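# Flip the upright steel cup mouth-down onto the plate

## Task

Invert the steel cup that currently has its open end upward so it rests on the bench plate with the open end facing down, then release it.

## Robot and tools

Robot: two arms, left_arm and right_arm, each with a parallel two-finger gripper. All reported poses share one scene frame: origin on the table surface midway between the arms, +x pointing out across the table, +z up, and left_arm sitting on the +y side. The names left and right refer to the arms, not to sides of any picture. Each gripper has its own axes: fingers extend along its +z and close along its y. The reported end_effector_position is the spot between the finger pads, roughly 1 cm short of the fingertips; orientation is end_effector_quat_wxyz. Printed positions can be somewhat wrong, worse when an arm is stretched far.

Row format (used by every motion tool): exactly 14 numbers, each in [-1, 1]. First seven are left_arm: dx, dy, dz, rx, ry, rz, opening; next seven are right_arm in that same order. Always send all 14 even if one arm is idle. dx..rz are an offset, not a pose: they are expressed in that gripper's own axes and measured from the gripper pose shown in the most recent result (if no result in the scene has shown it yet, or for a second call inside the same reply, they count from where the gripper is when the motion begins). Scale: 1.0 equals 0.6 m of translation or 180 degrees of rotation; rx, ry, rz form a single rotation vector. Opening is absolute, not an offset: +1 fully open (0.094 m), -1 closed.

execute_actions, argument actions: a list holding one item or nothing. Empty list ({"actions": []}) just reports the state. An action item {"rows": [[14 numbers], ...], "steps": n} runs up to 15 control steps of 1/30 s each (default 15); row k is used at step k, and the final row repeats if rows run out. Every row is an offset from the same starting pose, not from the row before. A wait item {"steps": n} with no rows sends nothing and returns once n steps (max 300) have elapsed since the previous result, including the time you spent replying. Optional pictures (boolean) controls whether camera images come back; by default they do. A refused call sends nothing.

move, arguments target (one 14-number row, offsets as above) and speed (m/s, 0.002 to 0.5, default 0.25; rotation capped at twice that in rad/s). Each gripper travels a straight line toward its target; both arms finish together, within 0.5 to 10 s, stopping short if 10 s is not enough. Rotation takes the shorter direction. Paths ignore obstacles and the other arm. Grippers lag, wander, and may overshoot speed, especially with a near-straight arm. Openings are sent at the start. The result adds a move: line with the ending (done, off_target, moving, held, fault) plus limits that acted, and each gripper's remaining distance from its target. If only one arm is named, the other finished fine. held as ending means a check stopped that arm's final step; limits=paced means the pose was clipped; limits=held means some steps were blocked, after which the arm may jump faster than speed. Faster contact and targets set deeper past contact mean harder impacts.

wait, argument seconds (0 to 10): lets the simulation run with no new command. zoom_image, arguments camera (cam_high, cam_low, cam_left_wrist, cam_right_wrist) and region [x0, y0, x1, y1] in pixels of that camera's last full 504x504 image, origin top-left, at most 504 by 504. finished_scene, argument scene: the number of the scene you are ending; it is irreversible and the result reports success.

Control behaviour: each step the commanded pose is clipped to within 70 mm and 16 degrees of the measured pose, then solved by damped inverse kinematics, favouring position over orientation. After an action ends, an arm continues only toward its last clipped pose, so a distant target may need several calls; read the result and send the remainder. Arms tend to finish a centimetre or more low, and repeated zero offsets can let them sag further; to hold an arm still, send in the first call of a reply the offset back to its desired pose, zeros afterwards, and aim a bit higher if it keeps drooping. Zeros are not a pause: they pull the arm back to the reference pose. The simulation runs while you think and write. A Hand target line (shown when nothing is held back) gives the pose each arm is currently driven toward. A pose unreachable line means the clearance check altered or blocked that arm's command; HELD flags steps where your row was not fully sent. FAULT lines mean an arm stopped. Joint limits (rad): waist -2.880..2.880, shoulder 0.000..3.142, elbow 0.000..3.019, wrist pitch -1.693..1.571, wrist yaw -1.571..1.571, wrist roll -2.094..2.094.

Gripping: grip_measured reports finger opening on the command scale (the last Joint positions value is the opening in metres); each gripper may read up to about 1 mm off, consistently. To hold something, command roughly 0.03 below grip_measured for a firm grip, less for a lighter one. Pad force tops out near 50 to 62 N; very thin parts (under about 2 mm) are gripped more weakly.

Avoid: dropping the cup or pushing anything off the table (fails the task), slamming or hard pushes, and letting the two arms collide or press on each other. Occasional external tugs on held parts or pushes on loose objects may happen. Holding loads warms motors; MOTOR HOT appears from 85 °C, and at 100 °C an OVER-TEMPERATURE FAULT drops that arm, so do not hang on to loads needlessly. Cameras: cam_high, cam_low, cam_left_wrist, cam_right_wrist, all 504x504, returned in that order.

Each tool is called after "Call:" by a JSON object that holds its "fn" and its "kwargs", one argument or row to a line.

## Session

Call:
{"fn": "execute_actions", "kwargs": {
  "actions": []
}}

Scene clock: 0.00 s of 5000.00 s.
left_arm: end_effector_position=(+0.6164, +0.5590, +0.1341) grip_measured=+1.000 end_effector_quat_wxyz=(+0.740, -0.651, +0.089, -0.145) | right_arm: end_effector_position=(+0.0210, -0.1234, +0.1183) grip_measured=+1.000 end_effector_quat_wxyz=(+0.138, -0.377, +0.906, -0.134)
Joint positions: left_arm=[ 0.127  2.191  1.26   1.172 -0.961 -1.43   0.094] | right_arm=[ 1.532  0.848  0.558 -1.464  0.343  0.91   0.094]
Joint velocities: left_arm=[-0.015 -0.005  0.012 -0.027 -0.022  0.007  0.   ] | right_arm=[ 0.005 -0.005 -0.002  0.002  0.051  0.022  0.   ]
Motor temperatures (°C, as the motors report them): left_arm=[24 24 22 21 22 22] | right_arm=[23 22 24 24 23 23]
Hand target (left_arm): +0.621, +0.560, +0.147; +0.744, -0.645, +0.078, -0.155
Hand target (right_arm): +0.020, -0.117, +0.125; +0.141, -0.376, +0.907, -0.125

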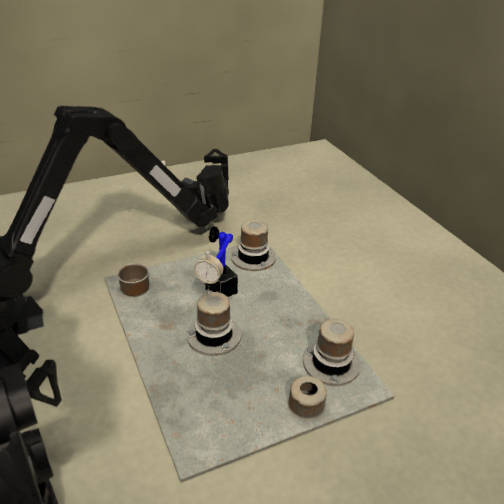

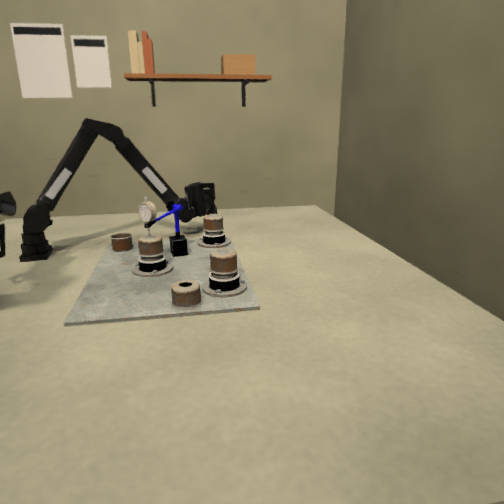

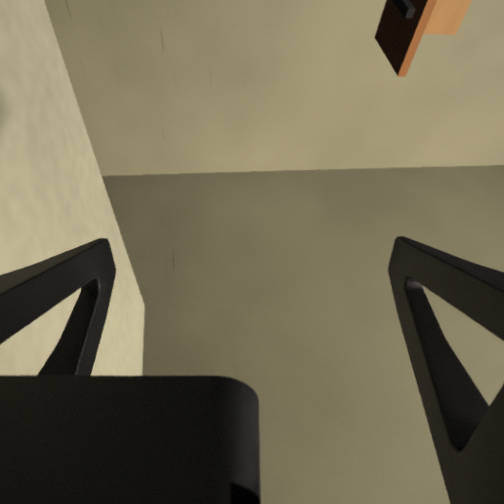

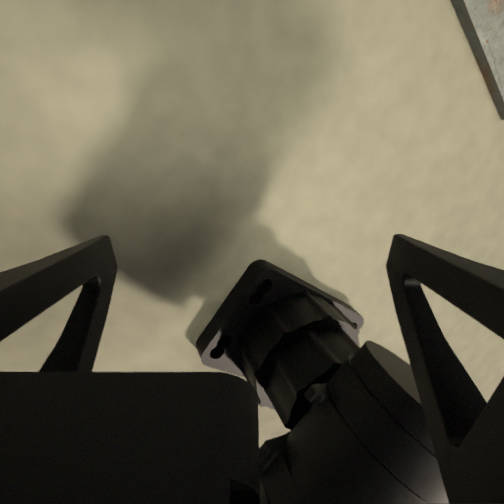

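Call:
{"fn": "zoom_image", "kwargs": {
  "camera": "cam_high",
  "region": [80, 200, 300, 370]
}}

Call:
{"fn": "zoom_image", "kwargs": {
  "camera": "cam_low",
  "region": [0, 170, 280, 340]
}}

Region (80, 200, 300, 370) of cam_high's 504x504 image, scaled by 2.291, with more detail than that image has; it fills the top 389 rows of this view, and the rest is white.

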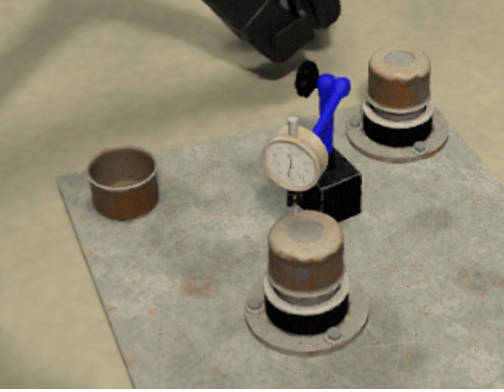

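Region (0, 170, 280, 340) of cam_low's 504x504 image, scaled by 1.800, with more detail than that image has; it fills the top 306 rows of this view, and the rest is white.

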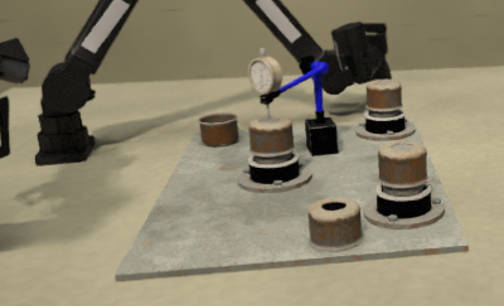

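Call:
{"fn": "move", "kwargs": {
  "target": [-0.05,-0.38,-0.343,0.265,0.341,0.417,1,0,0,0,0,0,0,1],
  "speed": 0.35
}}

Scene clock: 123.33 s of 5000.00 s.
left_arm: end_effector_position=(+0.4965, +0.3457, +0.3011) grip_measured=+1.000 end_effector_quat_wxyz=(+0.688, -0.013, +0.725, -0.012) | right_arm: end_effector_position=(+0.0210, -0.1234, +0.1183) grip_measured=+1.000 end_effector_quat_wxyz=(+0.138, -0.377, +0.906, -0.134)
Joint positions: left_arm=[ 0.16   1.214  0.679  0.48   0.3   -0.019  0.094] | right_arm=[ 1.532  0.848  0.558 -1.464  0.343  0.91   0.094]
Joint velocities: left_arm=[-0.005 -0.015 -0.022  0.007 -0.007  0.066  0.   ] | right_arm=[-0.005 -0.005 -0.007 -0.002  0.022  0.007  0.   ]
Motor temperatures (°C, as the motors report them): left_arm=[24 27 25 21 22 22] | right_arm=[23 23 30 24 23 23]
Hand target (left_arm): +0.503, +0.351, +0.329; +0.703, -0.006, +0.711, -0.002
Hand target (right_arm): +0.021, -0.123, +0.118; +0.138, -0.377, +0.906, -0.134
Off the commanded pose (left_arm): 0.029 m, 4 deg.
Off the commanded pose (right_arm): 0.000 m, 0 deg.
After step 90, 117.00 s passed at rest.
move: off_target (left_arm)

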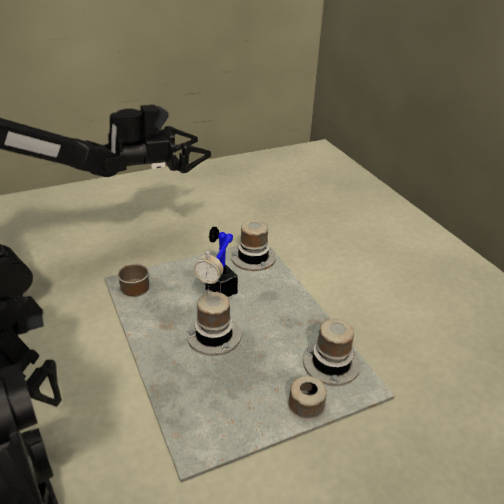

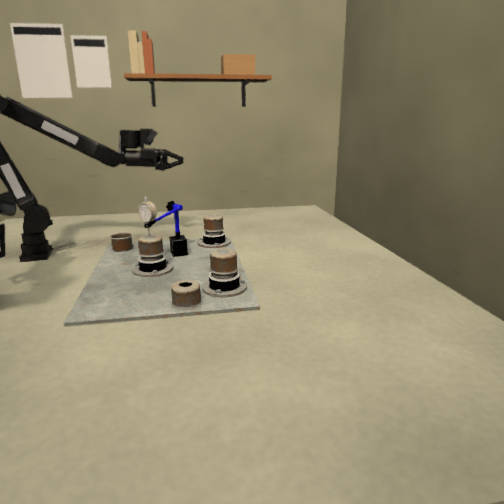

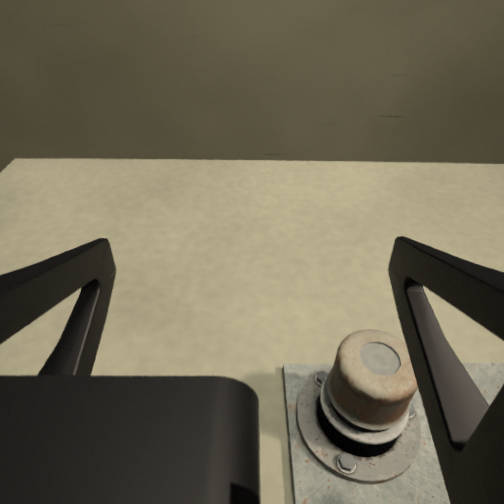

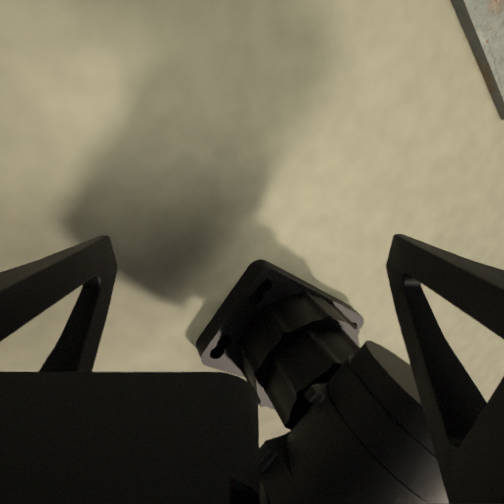

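Call:
{"fn": "move", "kwargs": {
  "target": [0.117,-0.11,-0.305,0,0.483,0.01,1,0,0,0,0,0,0,1],
  "speed": 0.35
}}

Scene clock: 131.20 s of 5000.00 s.
left_arm: end_effector_position=(+0.2975, +0.2813, +0.2225) grip_measured=+1.000 end_effector_quat_wxyz=(-0.016, +0.007, +1.000, +0.001) | right_arm: end_effector_position=(+0.0210, -0.1234, +0.1183) grip_measured=+1.000 end_effector_quat_wxyz=(+0.138, -0.377, +0.906, -0.134)
Joint positions: left_arm=[-0.013  1.187  1.085 -1.501 -0.006  0.14   0.094] | right_arm=[ 1.532  0.848  0.558 -1.464  0.343  0.91   0.094]
Joint velocities: left_arm=[-0.005 -0.005  0.017 -0.002 -0.022 -0.095  0.   ] | right_arm=[-0.005  0.005  0.017 -0.017 -0.081 -0.022  0.   ]
Motor temperatures (°C, as the motors report them): left_arm=[24 26 26 21 22 22] | right_arm=[23 23 29 24 23 23]
Hand target (left_arm): +0.311, +0.281, +0.241; +0.001, +0.006, +1.000, +0.005
Hand target (right_arm): +0.021, -0.123, +0.118; +0.138, -0.377, +0.906, -0.134
Off the commanded pose (left_arm): 0.024 m, 2 deg.
Off the commanded pose (right_arm): 0.000 m, 0 deg.
After step 90, 2.27 s passed at rest.
move: off_target (left_arm)

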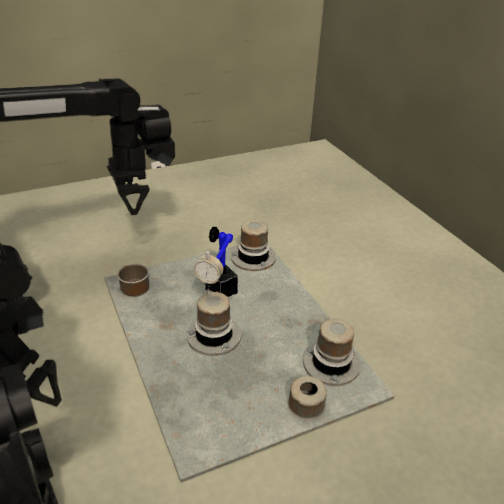

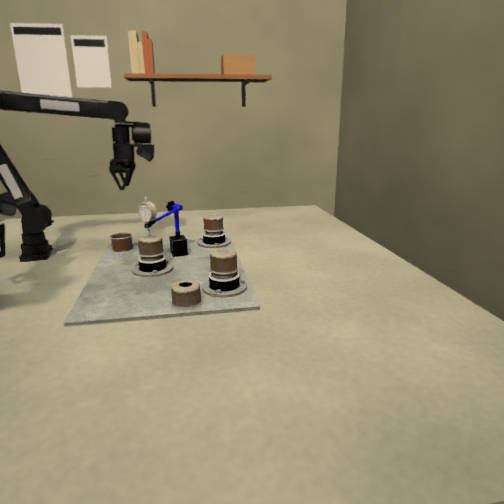

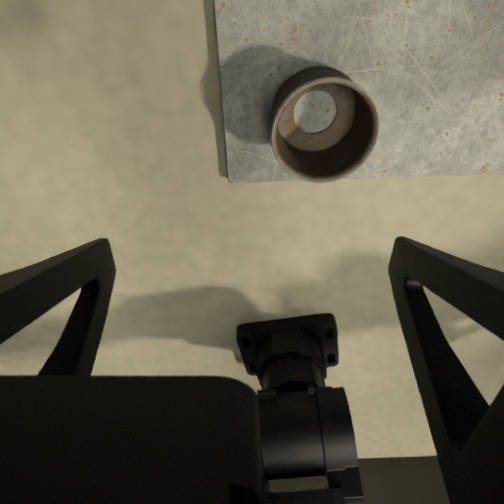

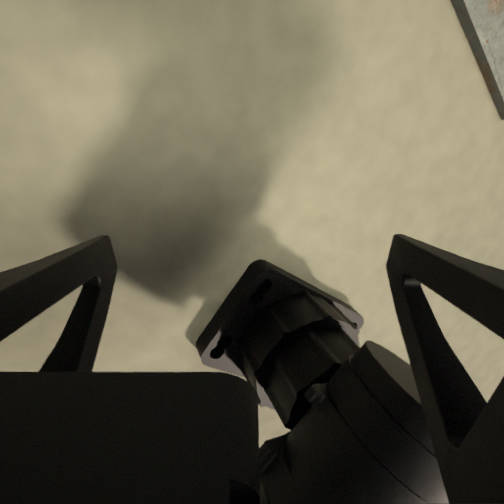

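Call:
{"fn": "move", "kwargs": {
  "target": [-0.02,-0.087,0.163,0,-0.01,0,1,0,0,0,0,0,0,1],
  "speed": 0.2
}}

Scene clock: 145.77 s of 5000.00 s.
left_arm: end_effector_position=(+0.2964, +0.2305, +0.1232) grip_measured=+1.000 end_effector_quat_wxyz=(-0.010, +0.010, +1.000, +0.001) | right_arm: end_effector_position=(+0.0210, -0.1234, +0.1183) grip_measured=+1.000 end_effector_quat_wxyz=(+0.138, -0.377, +0.906, -0.134)
Joint positions: left_arm=[-0.173  1.237  0.857 -1.211 -0.003 -0.014  0.094] | right_arm=[ 1.532  0.848  0.558 -1.464  0.343  0.91   0.094]
Joint velocities: left_arm=[ 0.005 -0.005 -0.007  0.017  0.037 -0.007  0.   ] | right_arm=[-0.005 -0.005  0.007 -0.002 -0.007 -0.007  0.   ]
Motor temperatures (°C, as the motors report them): left_arm=[24 26 27 21 22 22] | right_arm=[23 23 29 24 23 23]
Hand target (left_arm): +0.304, +0.228, +0.125; +0.000, +0.007, +1.000, +0.000
Hand target (right_arm): +0.021, -0.123, +0.118; +0.138, -0.377, +0.906, -0.134
Off the commanded pose (left_arm): 0.009 m, 1 deg.
Off the commanded pose (right_arm): 0.000 m, 0 deg.
After step 90, 10.53 s passed at rest.
move: done

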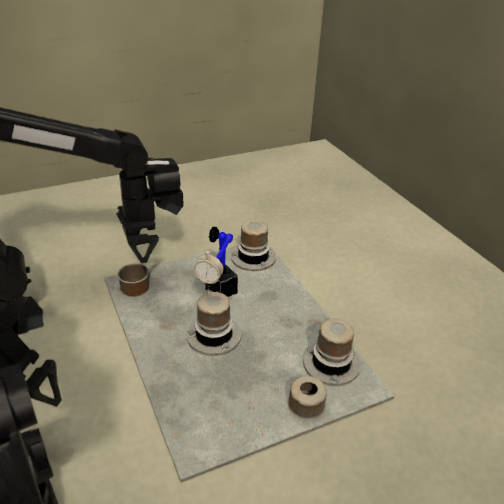

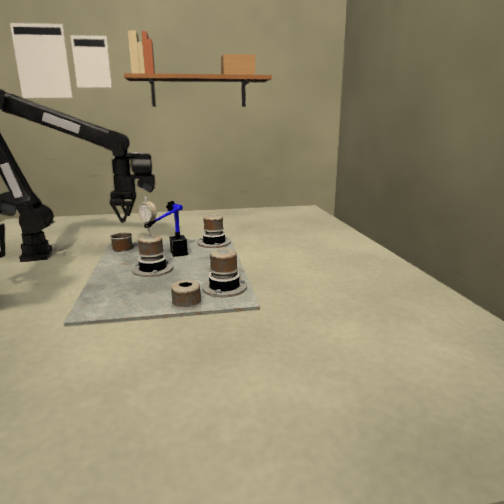

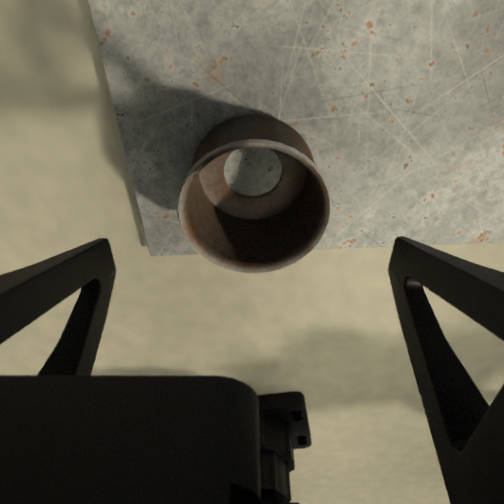

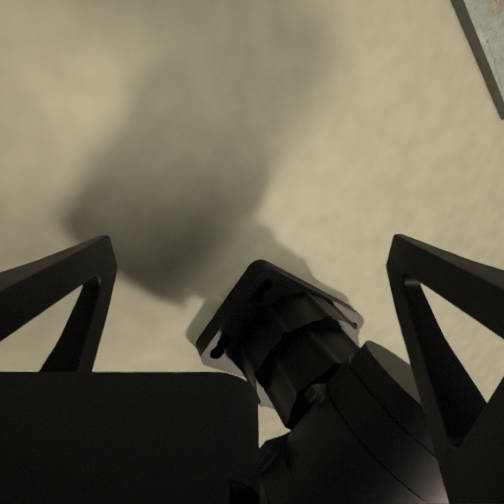

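Call:
{"fn": "move", "kwargs": {
  "target": [0.03,0,0.06,0,-0.006,0,1,0,0,0,0,0,0,1],
  "speed": 0.1
}}

Scene clock: 160.40 s of 5000.00 s.
left_arm: end_effector_position=(+0.2697, +0.2314, +0.0808) grip_measured=+1.000 end_effector_quat_wxyz=(-0.021, +0.009, +1.000, +0.002) | right_arm: end_effector_position=(+0.0210, -0.1234, +0.1183) grip_measured=+1.000 end_effector_quat_wxyz=(+0.138, -0.377, +0.906, -0.134)
Joint positions: left_arm=[-0.173  1.233  0.731 -1.11  -0.003 -0.017  0.094] | right_arm=[ 1.532  0.848  0.558 -1.464  0.343  0.91   0.094]
Joint velocities: left_arm=[-0.005 -0.034  0.032 -0.012 -0.081  0.007  0.   ] | right_arm=[ 0.005 -0.005  0.022  0.002  0.081  0.037  0.   ]
Motor temperatures (°C, as the motors report them): left_arm=[24 26 26 21 22 22] | right_arm=[23 23 29 24 23 23]
Hand target (left_arm): +0.277, +0.231, +0.088; -0.001, +0.010, +1.000, +0.001
Hand target (right_arm): +0.021, -0.123, +0.118; +0.138, -0.377, +0.906, -0.134
Off the commanded pose (left_arm): 0.010 m, 2 deg.
Off the commanded pose (right_arm): 0.000 m, 0 deg.
After step 90, 10.87 s passed at rest.
move: done

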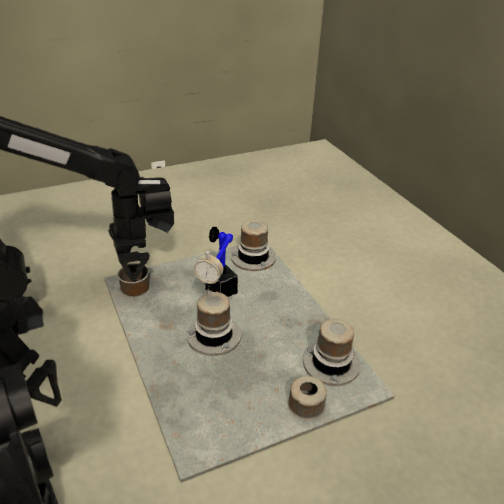

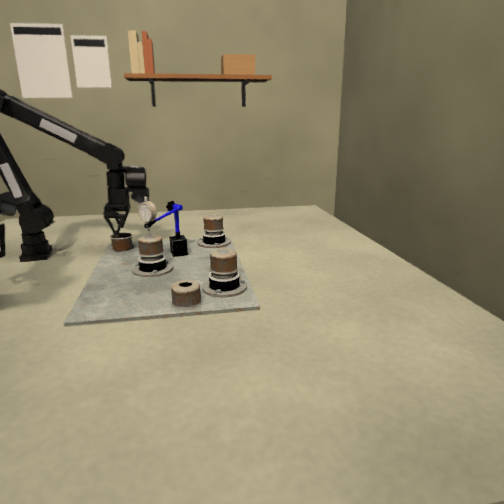

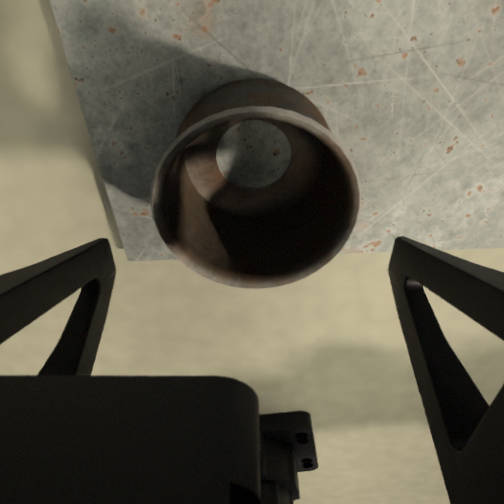

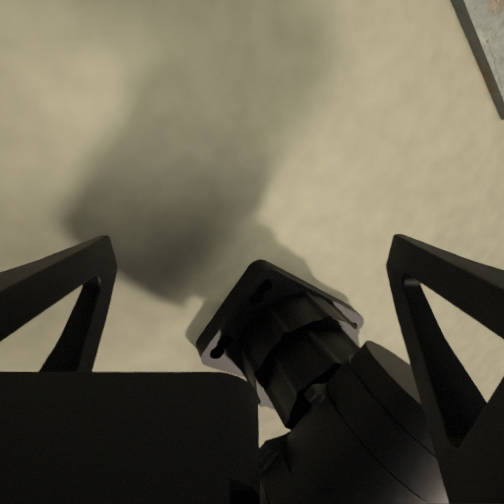

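Call:
{"fn": "zoom_image", "kwargs": {
  "camera": "cam_high",
  "region": [90, 210, 190, 310]
}}

Call:
{"fn": "zoom_image", "kwargs": {
  "camera": "cam_low",
  "region": [80, 180, 170, 270]
}}

Region (90, 210, 190, 310) of cam_high's 504x504 image, scaled by 5.040, with more detail than that image has.

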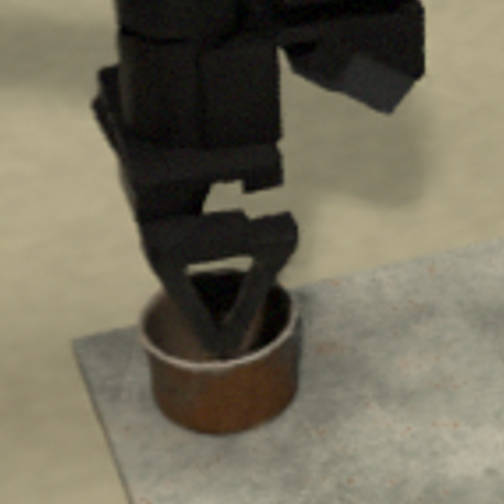

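Region (80, 180, 170, 270) of cam_low's 504x504 image, scaled by 5.600, with more detail than that image has.

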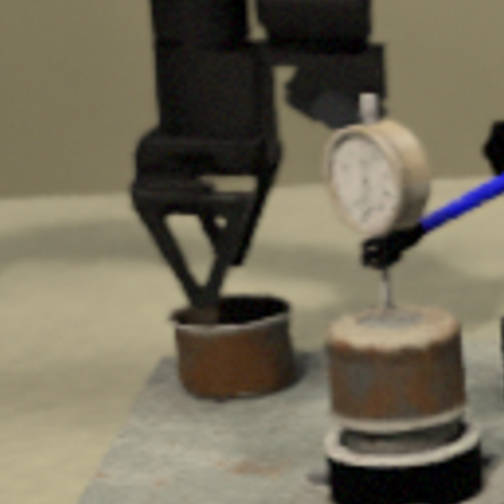

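Call:
{"fn": "move", "kwargs": {
  "target": [-0.028,-0.002,0.066,0,-0.013,0,1,0,0,0,0,0,0,1],
  "speed": 0.05
}}

Scene clock: 176.10 s of 5000.00 s.
left_arm: end_effector_position=(+0.2801, +0.2310, +0.0432) grip_measured=+1.000 end_effector_quat_wxyz=(-0.004, +0.008, +1.000, +0.001) | right_arm: end_effector_position=(+0.0210, -0.1234, +0.1183) grip_measured=+1.000 end_effector_quat_wxyz=(+0.138, -0.377, +0.906, -0.134)
Joint positions: left_arm=[-0.173  1.307  0.677 -0.949 -0.003 -0.017  0.094] | right_arm=[ 1.532  0.848  0.558 -1.464  0.343  0.91   0.094]
Joint velocities: left_arm=[-0.015 -0.005  0.002  0.007 -0.007  0.022  0.   ] | right_arm=[-0.015 -0.005 -0.022  0.002 -0.051 -0.007  0.   ]
Motor temperatures (°C, as the motors report them): left_arm=[24 25 26 21 22 22] | right_arm=[23 23 30 24 23 23]
Hand target (left_arm): +0.284, +0.229, +0.041; -0.000, +0.008, +1.000, +0.001
Hand target (right_arm): +0.021, -0.123, +0.118; +0.138, -0.377, +0.906, -0.134
Off the commanded pose (left_arm): 0.006 m, 0 deg.
Off the commanded pose (right_arm): 0.000 m, 0 deg.
After step 90, 11.53 s passed at rest.
move: done

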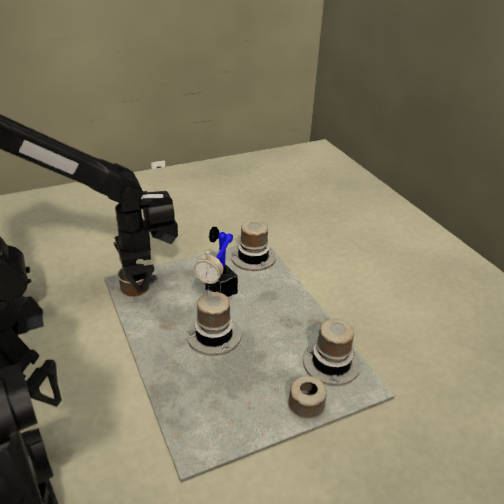

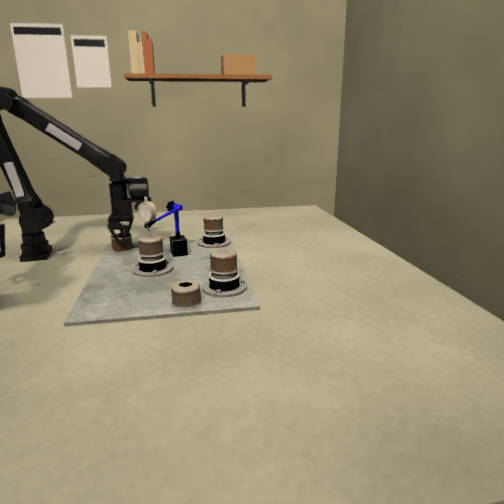

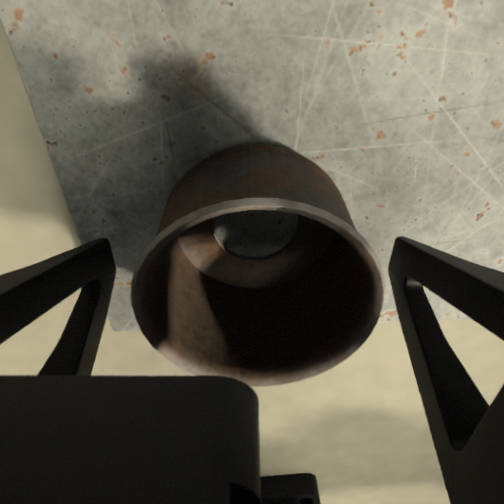

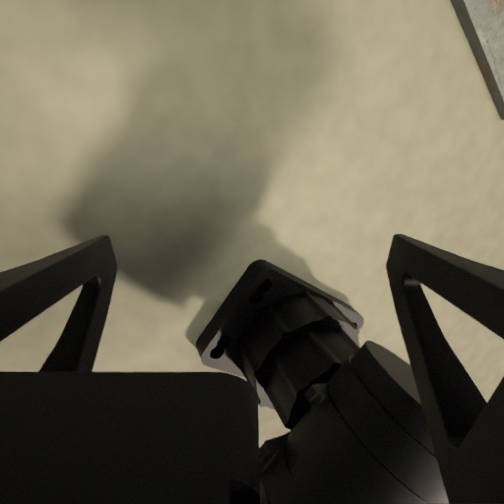

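Call:
{"fn": "move", "kwargs": {
  "target": [0.011,-0.003,0.012,0,0,0,1,0,0,0,0,0,0,1],
  "speed": 0.03
}}

Call:
{"fn": "zoom_image", "kwargs": {
  "camera": "cam_high",
  "region": [90, 210, 190, 310]
}}

Scene clock: 186.73 s of 5000.00 s.
left_arm: end_effector_position=(+0.2677, +0.2314, +0.0343) grip_measured=+1.000 end_effector_quat_wxyz=(-0.015, +0.009, +1.000, +0.002) | right_arm: end_effector_position=(+0.0210, -0.1234, +0.1183) grip_measured=+1.000 end_effector_quat_wxyz=(+0.138, -0.377, +0.906, -0.134)
Joint positions: left_arm=[-0.173  1.307  0.648 -0.943 -0.003 -0.017  0.094] | right_arm=[ 1.532  0.848  0.558 -1.464  0.343  0.91   0.094]
Joint velocities: left_arm=[-0.005  0.015  0.002  0.027  0.066 -0.037  0.   ] | right_arm=[-0.015  0.005 -0.017  0.002 -0.022 -0.037  0.   ]
Motor temperatures (°C, as the motors report them): left_arm=[24 25 25 21 22 22] | right_arm=[23 23 30 24 24 23]
Hand target (left_arm): +0.273, +0.229, +0.036; -0.004, +0.009, +1.000, +0.001
Hand target (right_arm): +0.021, -0.123, +0.118; +0.138, -0.377, +0.906, -0.134
Off the commanded pose (left_arm): 0.006 m, 1 deg.
Off the commanded pose (right_arm): 0.000 m, 0 deg.
After step 90, 6.93 s passed at rest.
move: done

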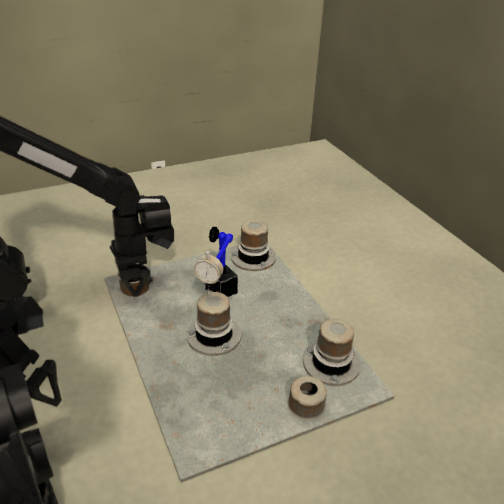

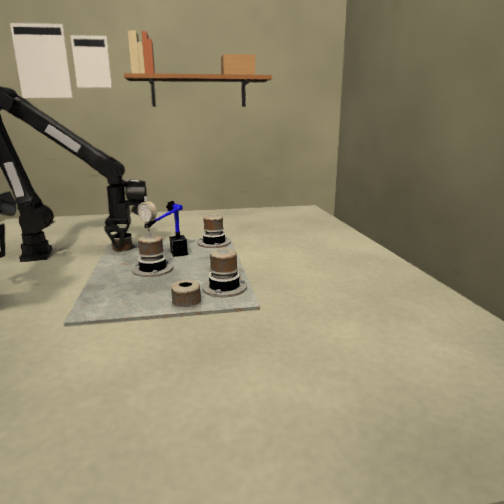

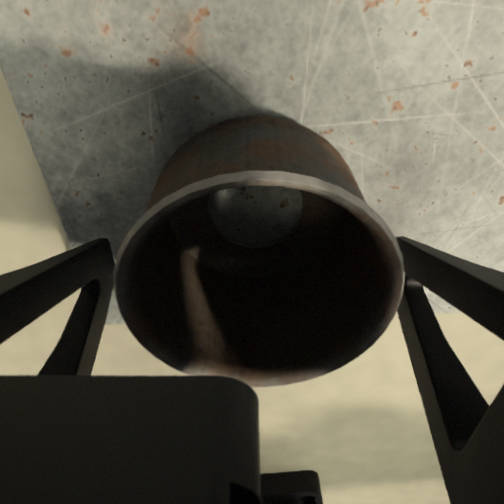

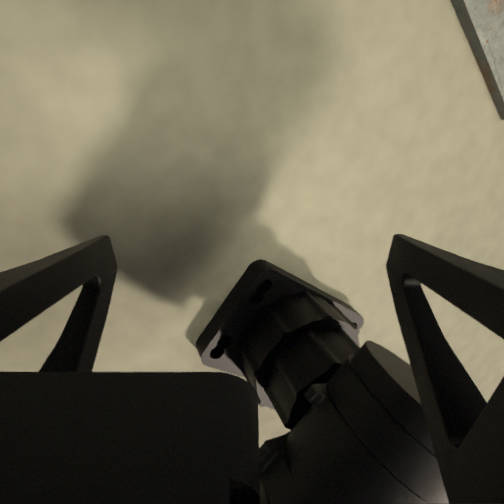

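Region (90, 210, 190, 310) of cam_high's 504x504 image, scaled by 5.040, with more detail than that image has.

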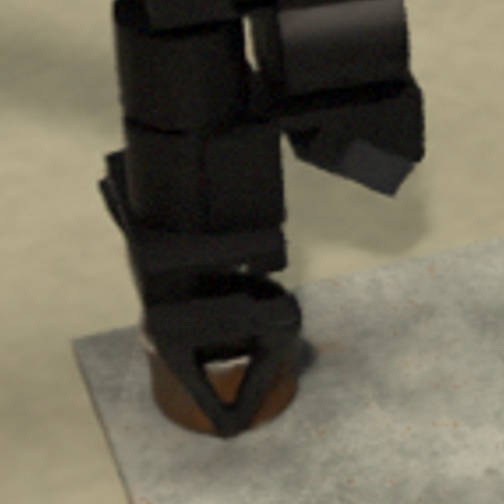

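Call:
{"fn": "execute_actions", "kwargs": {
  "actions": [
    {"rows": [[-0.006,-0.002,0,0,0,0,0.4,0,0,0,0,0,0,1]], "steps": 15}
  ],
  "pictures": false
}}

Call:
{"fn": "execute_actions", "kwargs": {
  "actions": [
    {"steps": 15}
  ]
}}

Scene clock: 191.43 s of 5000.00 s.
left_arm: end_effector_position=(+0.2679, +0.2313, +0.0342) grip_measured=+0.477 end_effector_quat_wxyz=(-0.015, +0.009, +1.000, +0.002) | right_arm: end_effector_position=(+0.0210, -0.1234, +0.1183) grip_measured=+1.000 end_effector_quat_wxyz=(+0.138, -0.377, +0.906, -0.134)
Joint positions: left_arm=[-0.174  1.307  0.648 -0.942 -0.003 -0.017  0.069] | right_arm=[ 1.532  0.848  0.558 -1.464  0.343  0.91   0.094]
Joint velocities: left_arm=[-0.015  0.005 -0.002  0.012 -0.007 -0.051  0.   ] | right_arm=[ 0.015 -0.015 -0.002  0.002 -0.037 -0.022  0.   ]
Motor temperatures (°C, as the motors report them): left_arm=[24 25 25 21 22 22] | right_arm=[23 23 30 24 24 23]
Hand target (left_arm): +0.271, +0.230, +0.034; -0.015, +0.008, +1.000, +0.002
Hand target (right_arm): +0.021, -0.123, +0.118; +0.138, -0.377, +0.906, -0.134
Off the commanded pose (left_arm): 0.004 m, 0 deg.
Off the commanded pose (right_arm): 0.000 m, 0 deg.
Steps of this call (steps 1 to 90: nothing new was sent; then 1.20 s passed at rest; steps 91 to 105: all 15 steps of this action). Readings (end_effector_position):
91: left_arm (+0.2679, +0.2314, +0.0343) | right_arm (+0.0210, -0.1234, +0.1183)
92: left_arm (+0.2679, +0.2312, +0.0343) | right_arm (+0.0210, -0.1234, +0.1183)
94: left_arm (+0.2679, +0.2313, +0.0342) | right_arm (+0.0210, -0.1234, +0.1183)
98: left_arm (+0.2679, +0.2313, +0.0342) | right_arm (+0.0210, -0.1234, +0.1183)
105: the state above

Scene clock: 191.93 s of 5000.00 s.
left_arm: end_effector_position=(+0.2679, +0.2313, +0.0342) grip_measured=+0.477 end_effector_quat_wxyz=(-0.015, +0.009, +1.000, +0.002) | right_arm: end_effector_position=(+0.0210, -0.1234, +0.1183) grip_measured=+1.000 end_effector_quat_wxyz=(+0.138, -0.377, +0.906, -0.134)
Joint positions: left_arm=[-0.174  1.307  0.648 -0.942 -0.003 -0.017  0.069] | right_arm=[ 1.532  0.848  0.558 -1.464  0.343  0.91   0.094]
Joint velocities: left_arm=[ 0.005 -0.015  0.002 -0.017  0.007  0.007  0.   ] | right_arm=[-0.005  0.005  0.017 -0.022  0.037 -0.037  0.   ]
Motor temperatures (°C, as the motors report them): left_arm=[24 25 25 21 22 22] | right_arm=[23 23 30 24 24 23]
Hand target (left_arm): +0.271, +0.230, +0.034; -0.015, +0.008, +1.000, +0.002
Hand target (right_arm): +0.021, -0.123, +0.118; +0.138, -0.377, +0.906, -0.134
Off the commanded pose (left_arm): 0.004 m, 0 deg.
Off the commanded pose (right_arm): 0.000 m, 0 deg.
Steps of this call (steps 1 to 15: nothing new was sent). Readings (end_effector_position):
1: left_arm (+0.2679, +0.2313, +0.0342) | right_arm (+0.0210, -0.1234, +0.1183)
2: left_arm (+0.2679, +0.2313, +0.0342) | right_arm (+0.0210, -0.1234, +0.1183)
4: left_arm (+0.2679, +0.2313, +0.0342) | right_arm (+0.0210, -0.1234, +0.1183)
8: left_arm (+0.2679, +0.2313, +0.0342) | right_arm (+0.0210, -0.1234, +0.1183)
15: the state above

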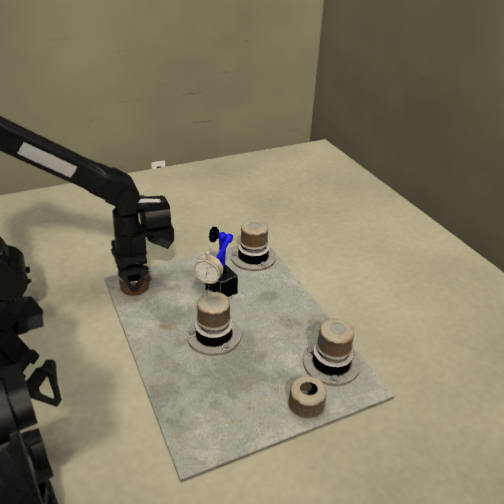

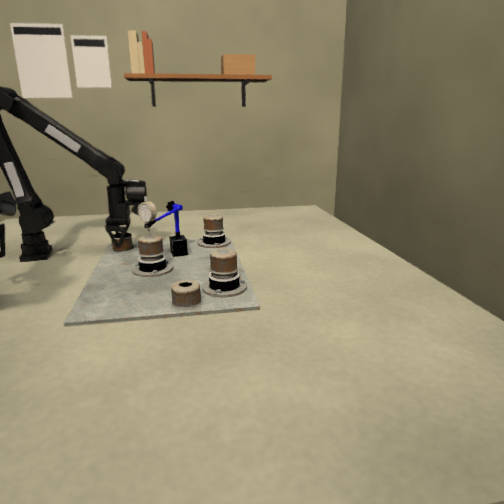

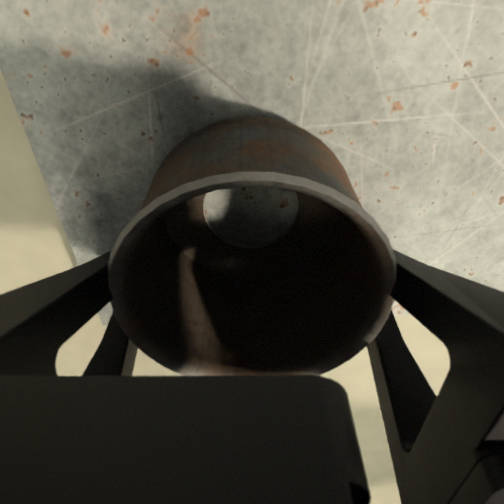

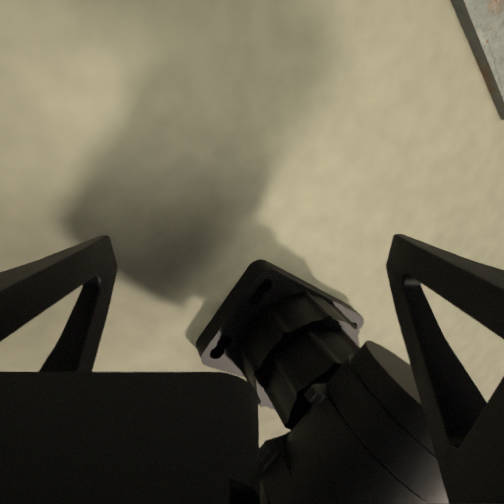

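Call:
{"fn": "move", "kwargs": {
  "target": [0.09,-0.185,-0.416,0.361,0,0,0.43,-0.413,-0.168,-0.162,-0.29,-0.464,-0.093,1],
  "speed": 0.2
}}

Scene clock: 239.17 s of 5000.00 s.
left_arm: end_effector_position=(+0.2102, +0.1201, +0.2585) grip_measured=+0.478 end_effector_quat_wxyz=(-0.026, -0.025, +0.852, -0.523) | right_arm: end_effector_position=(+0.2143, +0.0072, +0.2896) grip_measured=+1.000 end_effector_quat_wxyz=(+0.498, -0.518, +0.488, +0.495)
Joint positions: left_arm=[ 0.003  1.016  0.801 -1.665  1.076  0.27   0.069] | right_arm=[ 0.29   0.948  0.447  0.467 -1.172 -0.063  0.094]
Joint velocities: left_arm=[-0.005 -0.005  0.017 -0.002 -0.051 -0.051 -0.001] | right_arm=[-0.005 -0.015 -0.002  0.017 -0.11   0.022  0.   ]
Motor temperatures (°C, as the motors report them): left_arm=[24 25 26 21 22 22] | right_arm=[23 23 30 24 24 23]
Hand target (left_arm): +0.219, +0.121, +0.283; -0.002, -0.016, +0.851, -0.525
Hand target (right_arm): +0.215, +0.004, +0.282; +0.492, -0.510, +0.497, +0.499
Off the commanded pose (left_arm): 0.028 m, 3 deg.
Off the commanded pose (right_arm): 0.013 m, 3 deg.
joint sent to its limit (left arm) — the command would take joint 4 (wrist pitch) past its lower limit, so that joint was sent only as far as its limit.
After step 90, 39.20 s passed at rest.
move: off_target (left_arm, right_arm)

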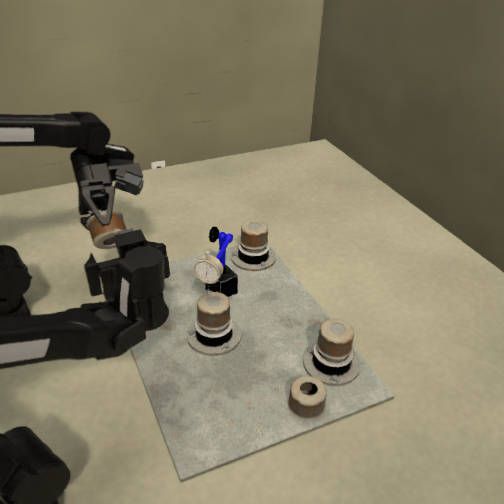

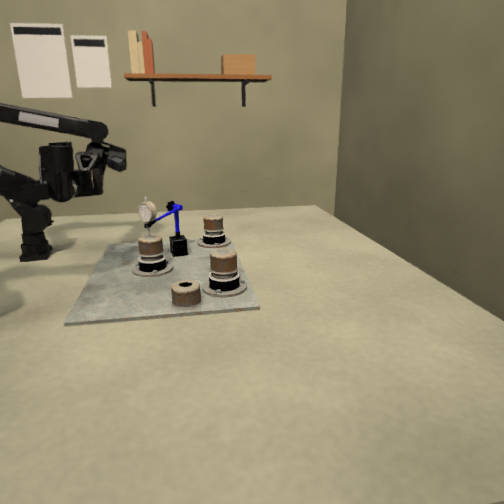

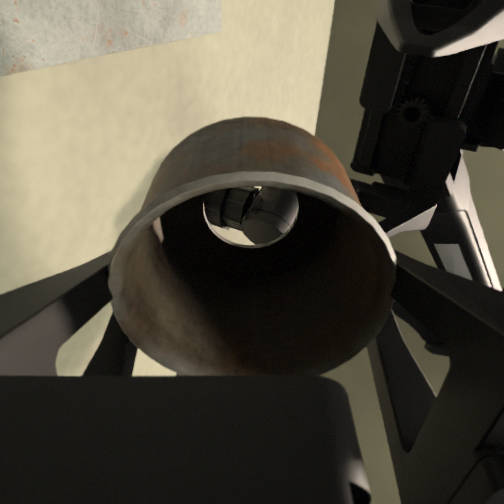

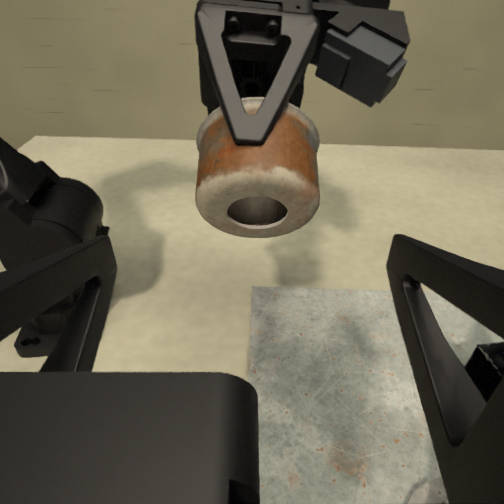

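Call:
{"fn": "move", "kwargs": {
  "target": [-0.012,-0.037,-0.018,0,0,0,0.43,0.06,-0.005,0.083,0,0,0,1],
  "speed": 0.08
}}

Scene clock: 250.90 s of 5000.00 s.
left_arm: end_effector_position=(+0.2088, +0.1204, +0.2562) grip_measured=+0.478 end_effector_quat_wxyz=(-0.040, -0.045, +0.852, -0.520) | right_arm: end_effector_position=(+0.2203, +0.0544, +0.2576) grip_measured=+1.000 end_effector_quat_wxyz=(+0.503, -0.518, +0.486, +0.492)
Joint positions: left_arm=[ 0.003  1.016  0.796 -1.665  1.07   0.225  0.069] | right_arm=[ 0.43   1.13   0.447  0.663 -1.027 -0.059  0.094]
Joint velocities: left_arm=[-0.005 -0.005 -0.007 -0.007 -0.051 -0.022 -0.   ] | right_arm=[ 0.015 -0.005  0.012  0.007 -0.007 -0.007  0.   ]
Motor temperatures (°C, as the motors report them): left_arm=[24 25 28 21 23 22] | right_arm=[23 23 30 24 23 23]
Hand target (left_arm): +0.218, +0.119, +0.282; -0.018, -0.030, +0.854, -0.520
Hand target (right_arm): +0.218, +0.056, +0.254; +0.498, -0.517, +0.488, +0.496
Off the commanded pose (left_arm): 0.028 m, 3 deg.
Off the commanded pose (right_arm): 0.006 m, 1 deg.
joint sent to its limit (left arm) — the command would take joint 4 (wrist pitch) past its lower limit, so that joint was sent only as far as its limit.
After step 90, 7.63 s passed at rest.
move: off_target (left_arm)

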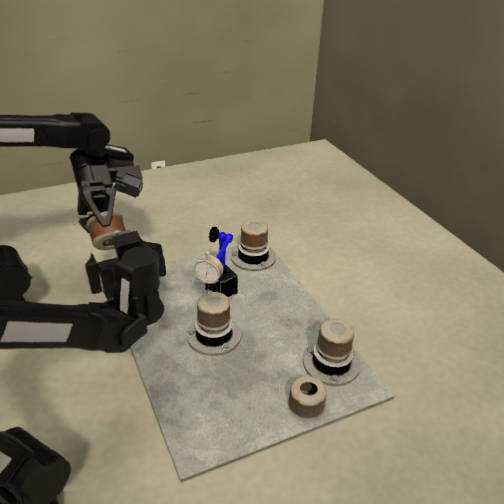

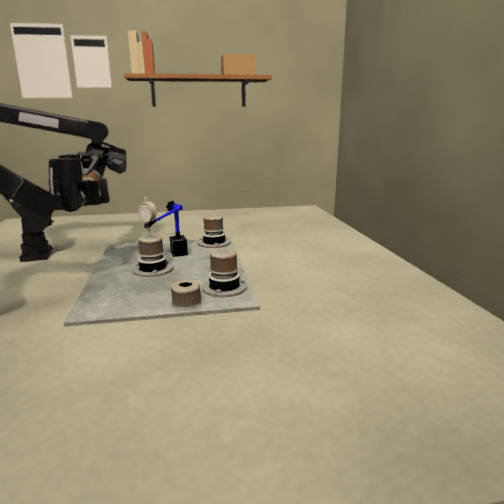

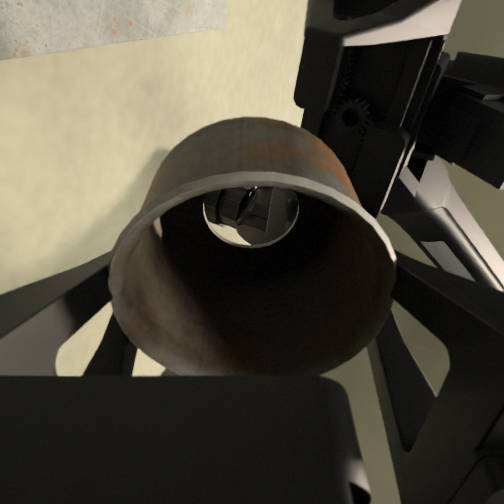

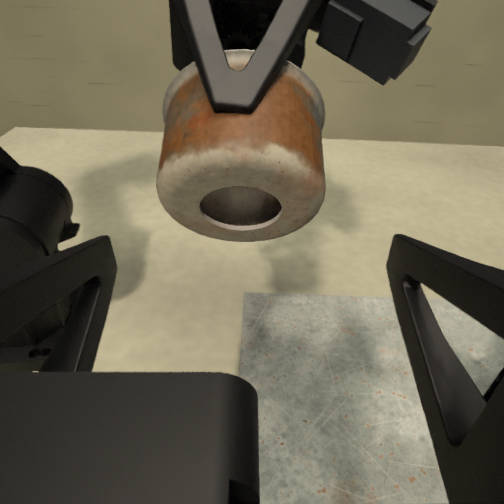

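Call:
{"fn": "move", "kwargs": {
  "target": [-0.012,-0.039,-0.019,0,-0.007,0.0155,0.43,-0.01,0.008,0.095,0,0,0,1],
  "speed": 0.04
}}

Scene clock: 264.80 s of 5000.00 s.
left_arm: end_effector_position=(+0.2083, +0.1208, +0.2552) grip_measured=+0.478 end_effector_quat_wxyz=(-0.042, -0.045, +0.854, -0.517) | right_arm: end_effector_position=(+0.2050, +0.0977, +0.2421) grip_measured=+1.000 end_effector_quat_wxyz=(+0.488, -0.517, +0.503, +0.491)
Joint positions: left_arm=[ 0.003  1.016  0.796 -1.665  1.064  0.223  0.069] | right_arm=[ 0.579  1.194  0.468  0.663 -0.873 -0.059  0.094]
Joint velocities: left_arm=[-0.005 -0.005 -0.002  0.012 -0.037 -0.022 -0.   ] | right_arm=[-0.015 -0.005 -0.002 -0.007 -0.037 -0.007  0.   ]
Motor temperatures (°C, as the motors report them): left_arm=[24 25 29 21 23 22] | right_arm=[23 23 30 24 23 23]
Hand target (left_arm): +0.218, +0.120, +0.281; -0.017, -0.030, +0.854, -0.520
Hand target (right_arm): +0.214, +0.110, +0.263; +0.503, -0.517, +0.486, +0.493
Off the commanded pose (left_arm): 0.028 m, 3 deg.
Off the commanded pose (right_arm): 0.026 m, 3 deg.
joint sent to its limit (left arm) — the command would take joint 4 (wrist pitch) past its lower limit, so that joint was sent only as far as its limit.
After step 90, 9.17 s passed at rest.
move: off_target (left_arm, right_arm)

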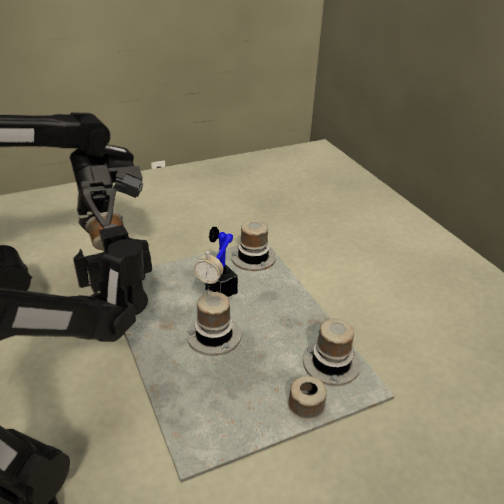

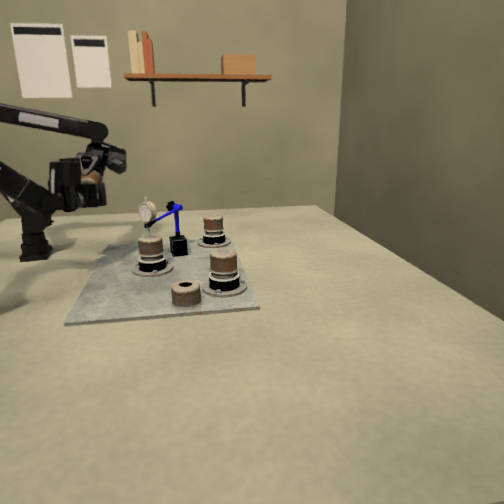

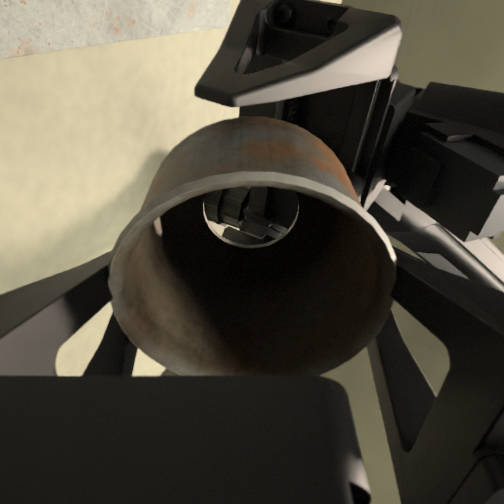

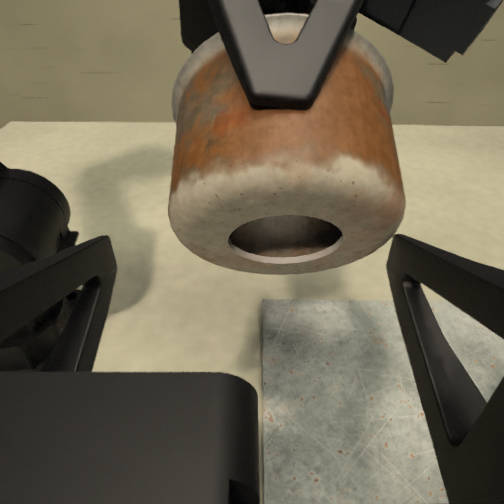

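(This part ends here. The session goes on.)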